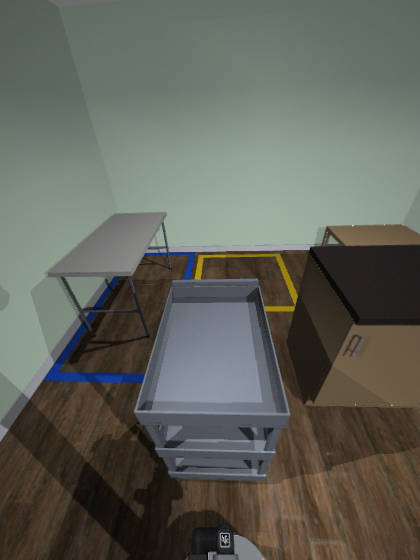

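Call:
execute_actions:
  actions:
    - {"base":{"strafe_m":0.06}}
  cameras: []

Call:
execute_actions:
  actions:
    - {"base":{"translate_m":0.75},"pace":"slow"}
  cameras: ["head_camera"]

Scene clock: 304.53 s.
base_odometry: x=+1.308 y=-0.293 heading=-1.556 (m, m, rad; odometry frame)
turned_by_wheels: +0.000 (rad since the last result)
turned_by_imu: -0.001 (rad since the last result)
base_tilt: forward=-0.4 right=+0.1 (deg)
lidar_m: 0.36 0.38 1.40 1.32 1.41 1.89 1.81 1.91 2.45 2.39 0.97 0.39
base_status: done
joint_positions: lift_m=+0.200 arm_m=+0.000 wrist_yaw_rad=+3.140 wrist_pitch_rad=-0.007 wrist_roll_rad=+0.010 gripper_m=+0.140
joint_status: not commanded
motor_effort: lift_m=+16(16) arm_m=+0(0) wrist_yaw_rad=-3(2) wrist_pitch_rad=-7(6) wrist_roll_rad=+0(0) gripper_m=+0(1) wheel_0=-1(6) wheel_1=+3(11) wheel_2=+0(1) (%)
hand_pose: x=-0.1174 y=+0.0878 z=+0.3804 quat_wxyz=(+0.001, +0.004, +0.005, +1.000) (m; base frame)
wrist_depth_mm: - 139 139 1863 1863 1808 1808 / - 109 140 1921 1863 1863 1808 / - 117 141 1921 1863 1808 1808 / 144 143 250 1921 1921 1863 1863 / 225 - 1921 1921 1863 1863 1863 / 226 1138 1060 1138 1078 1078 1308 / 228 878 878 - 891 904 917
pictures: none
No camera images: the call's "cameras" was empty. Leave "cameras" out to get every camera's image.

Scene clock: 313.30 s.
base_odometry: x=+1.320 y=-1.042 heading=-1.555 (m, m, rad; odometry frame)
turned_by_wheels: +0.001 (rad since the last result)
turned_by_imu: -0.003 (rad since the last result)
base_tilt: forward=-0.5 right=+0.0 (deg)
lidar_m: 0.25 0.78 0.85 1.31 1.41 1.96 2.58 2.70 2.50 0.35 0.25 0.25
base_status: done
joint_positions: lift_m=+0.200 arm_m=+0.000 wrist_yaw_rad=+3.140 wrist_pitch_rad=-0.007 wrist_roll_rad=+0.010 gripper_m=+0.140
joint_status: not commanded
motor_effort: lift_m=+16(16) arm_m=+0(0) wrist_yaw_rad=-2(3) wrist_pitch_rad=-7(7) wrist_roll_rad=+0(1) gripper_m=+2(1) wheel_0=+10(14) wheel_1=+8(11) wheel_2=-11(16) (%)
hand_pose: x=-0.1174 y=+0.0878 z=+0.3804 quat_wxyz=(+0.001, +0.004, +0.005, +1.000) (m; base frame)
wrist_depth_mm: - 139 139 - - - - / - 109 140 - - - - / - 116 141 - - - - / 145 143 250 - - - - / 225 - - - - - 1983 / 227 1138 1060 1160 1078 1098 1308 / 229 866 866 - 891 891 917
pictures: head_camera
Images, in order (width x height): head_camera 420x560.

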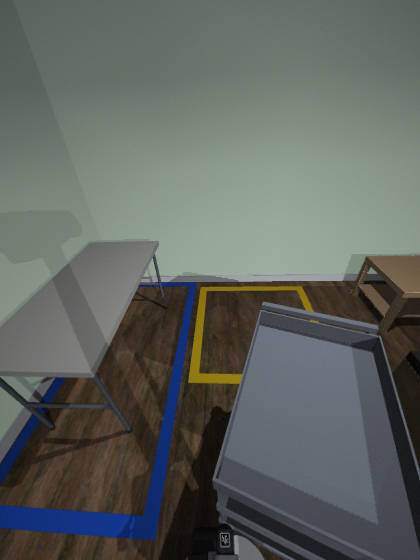

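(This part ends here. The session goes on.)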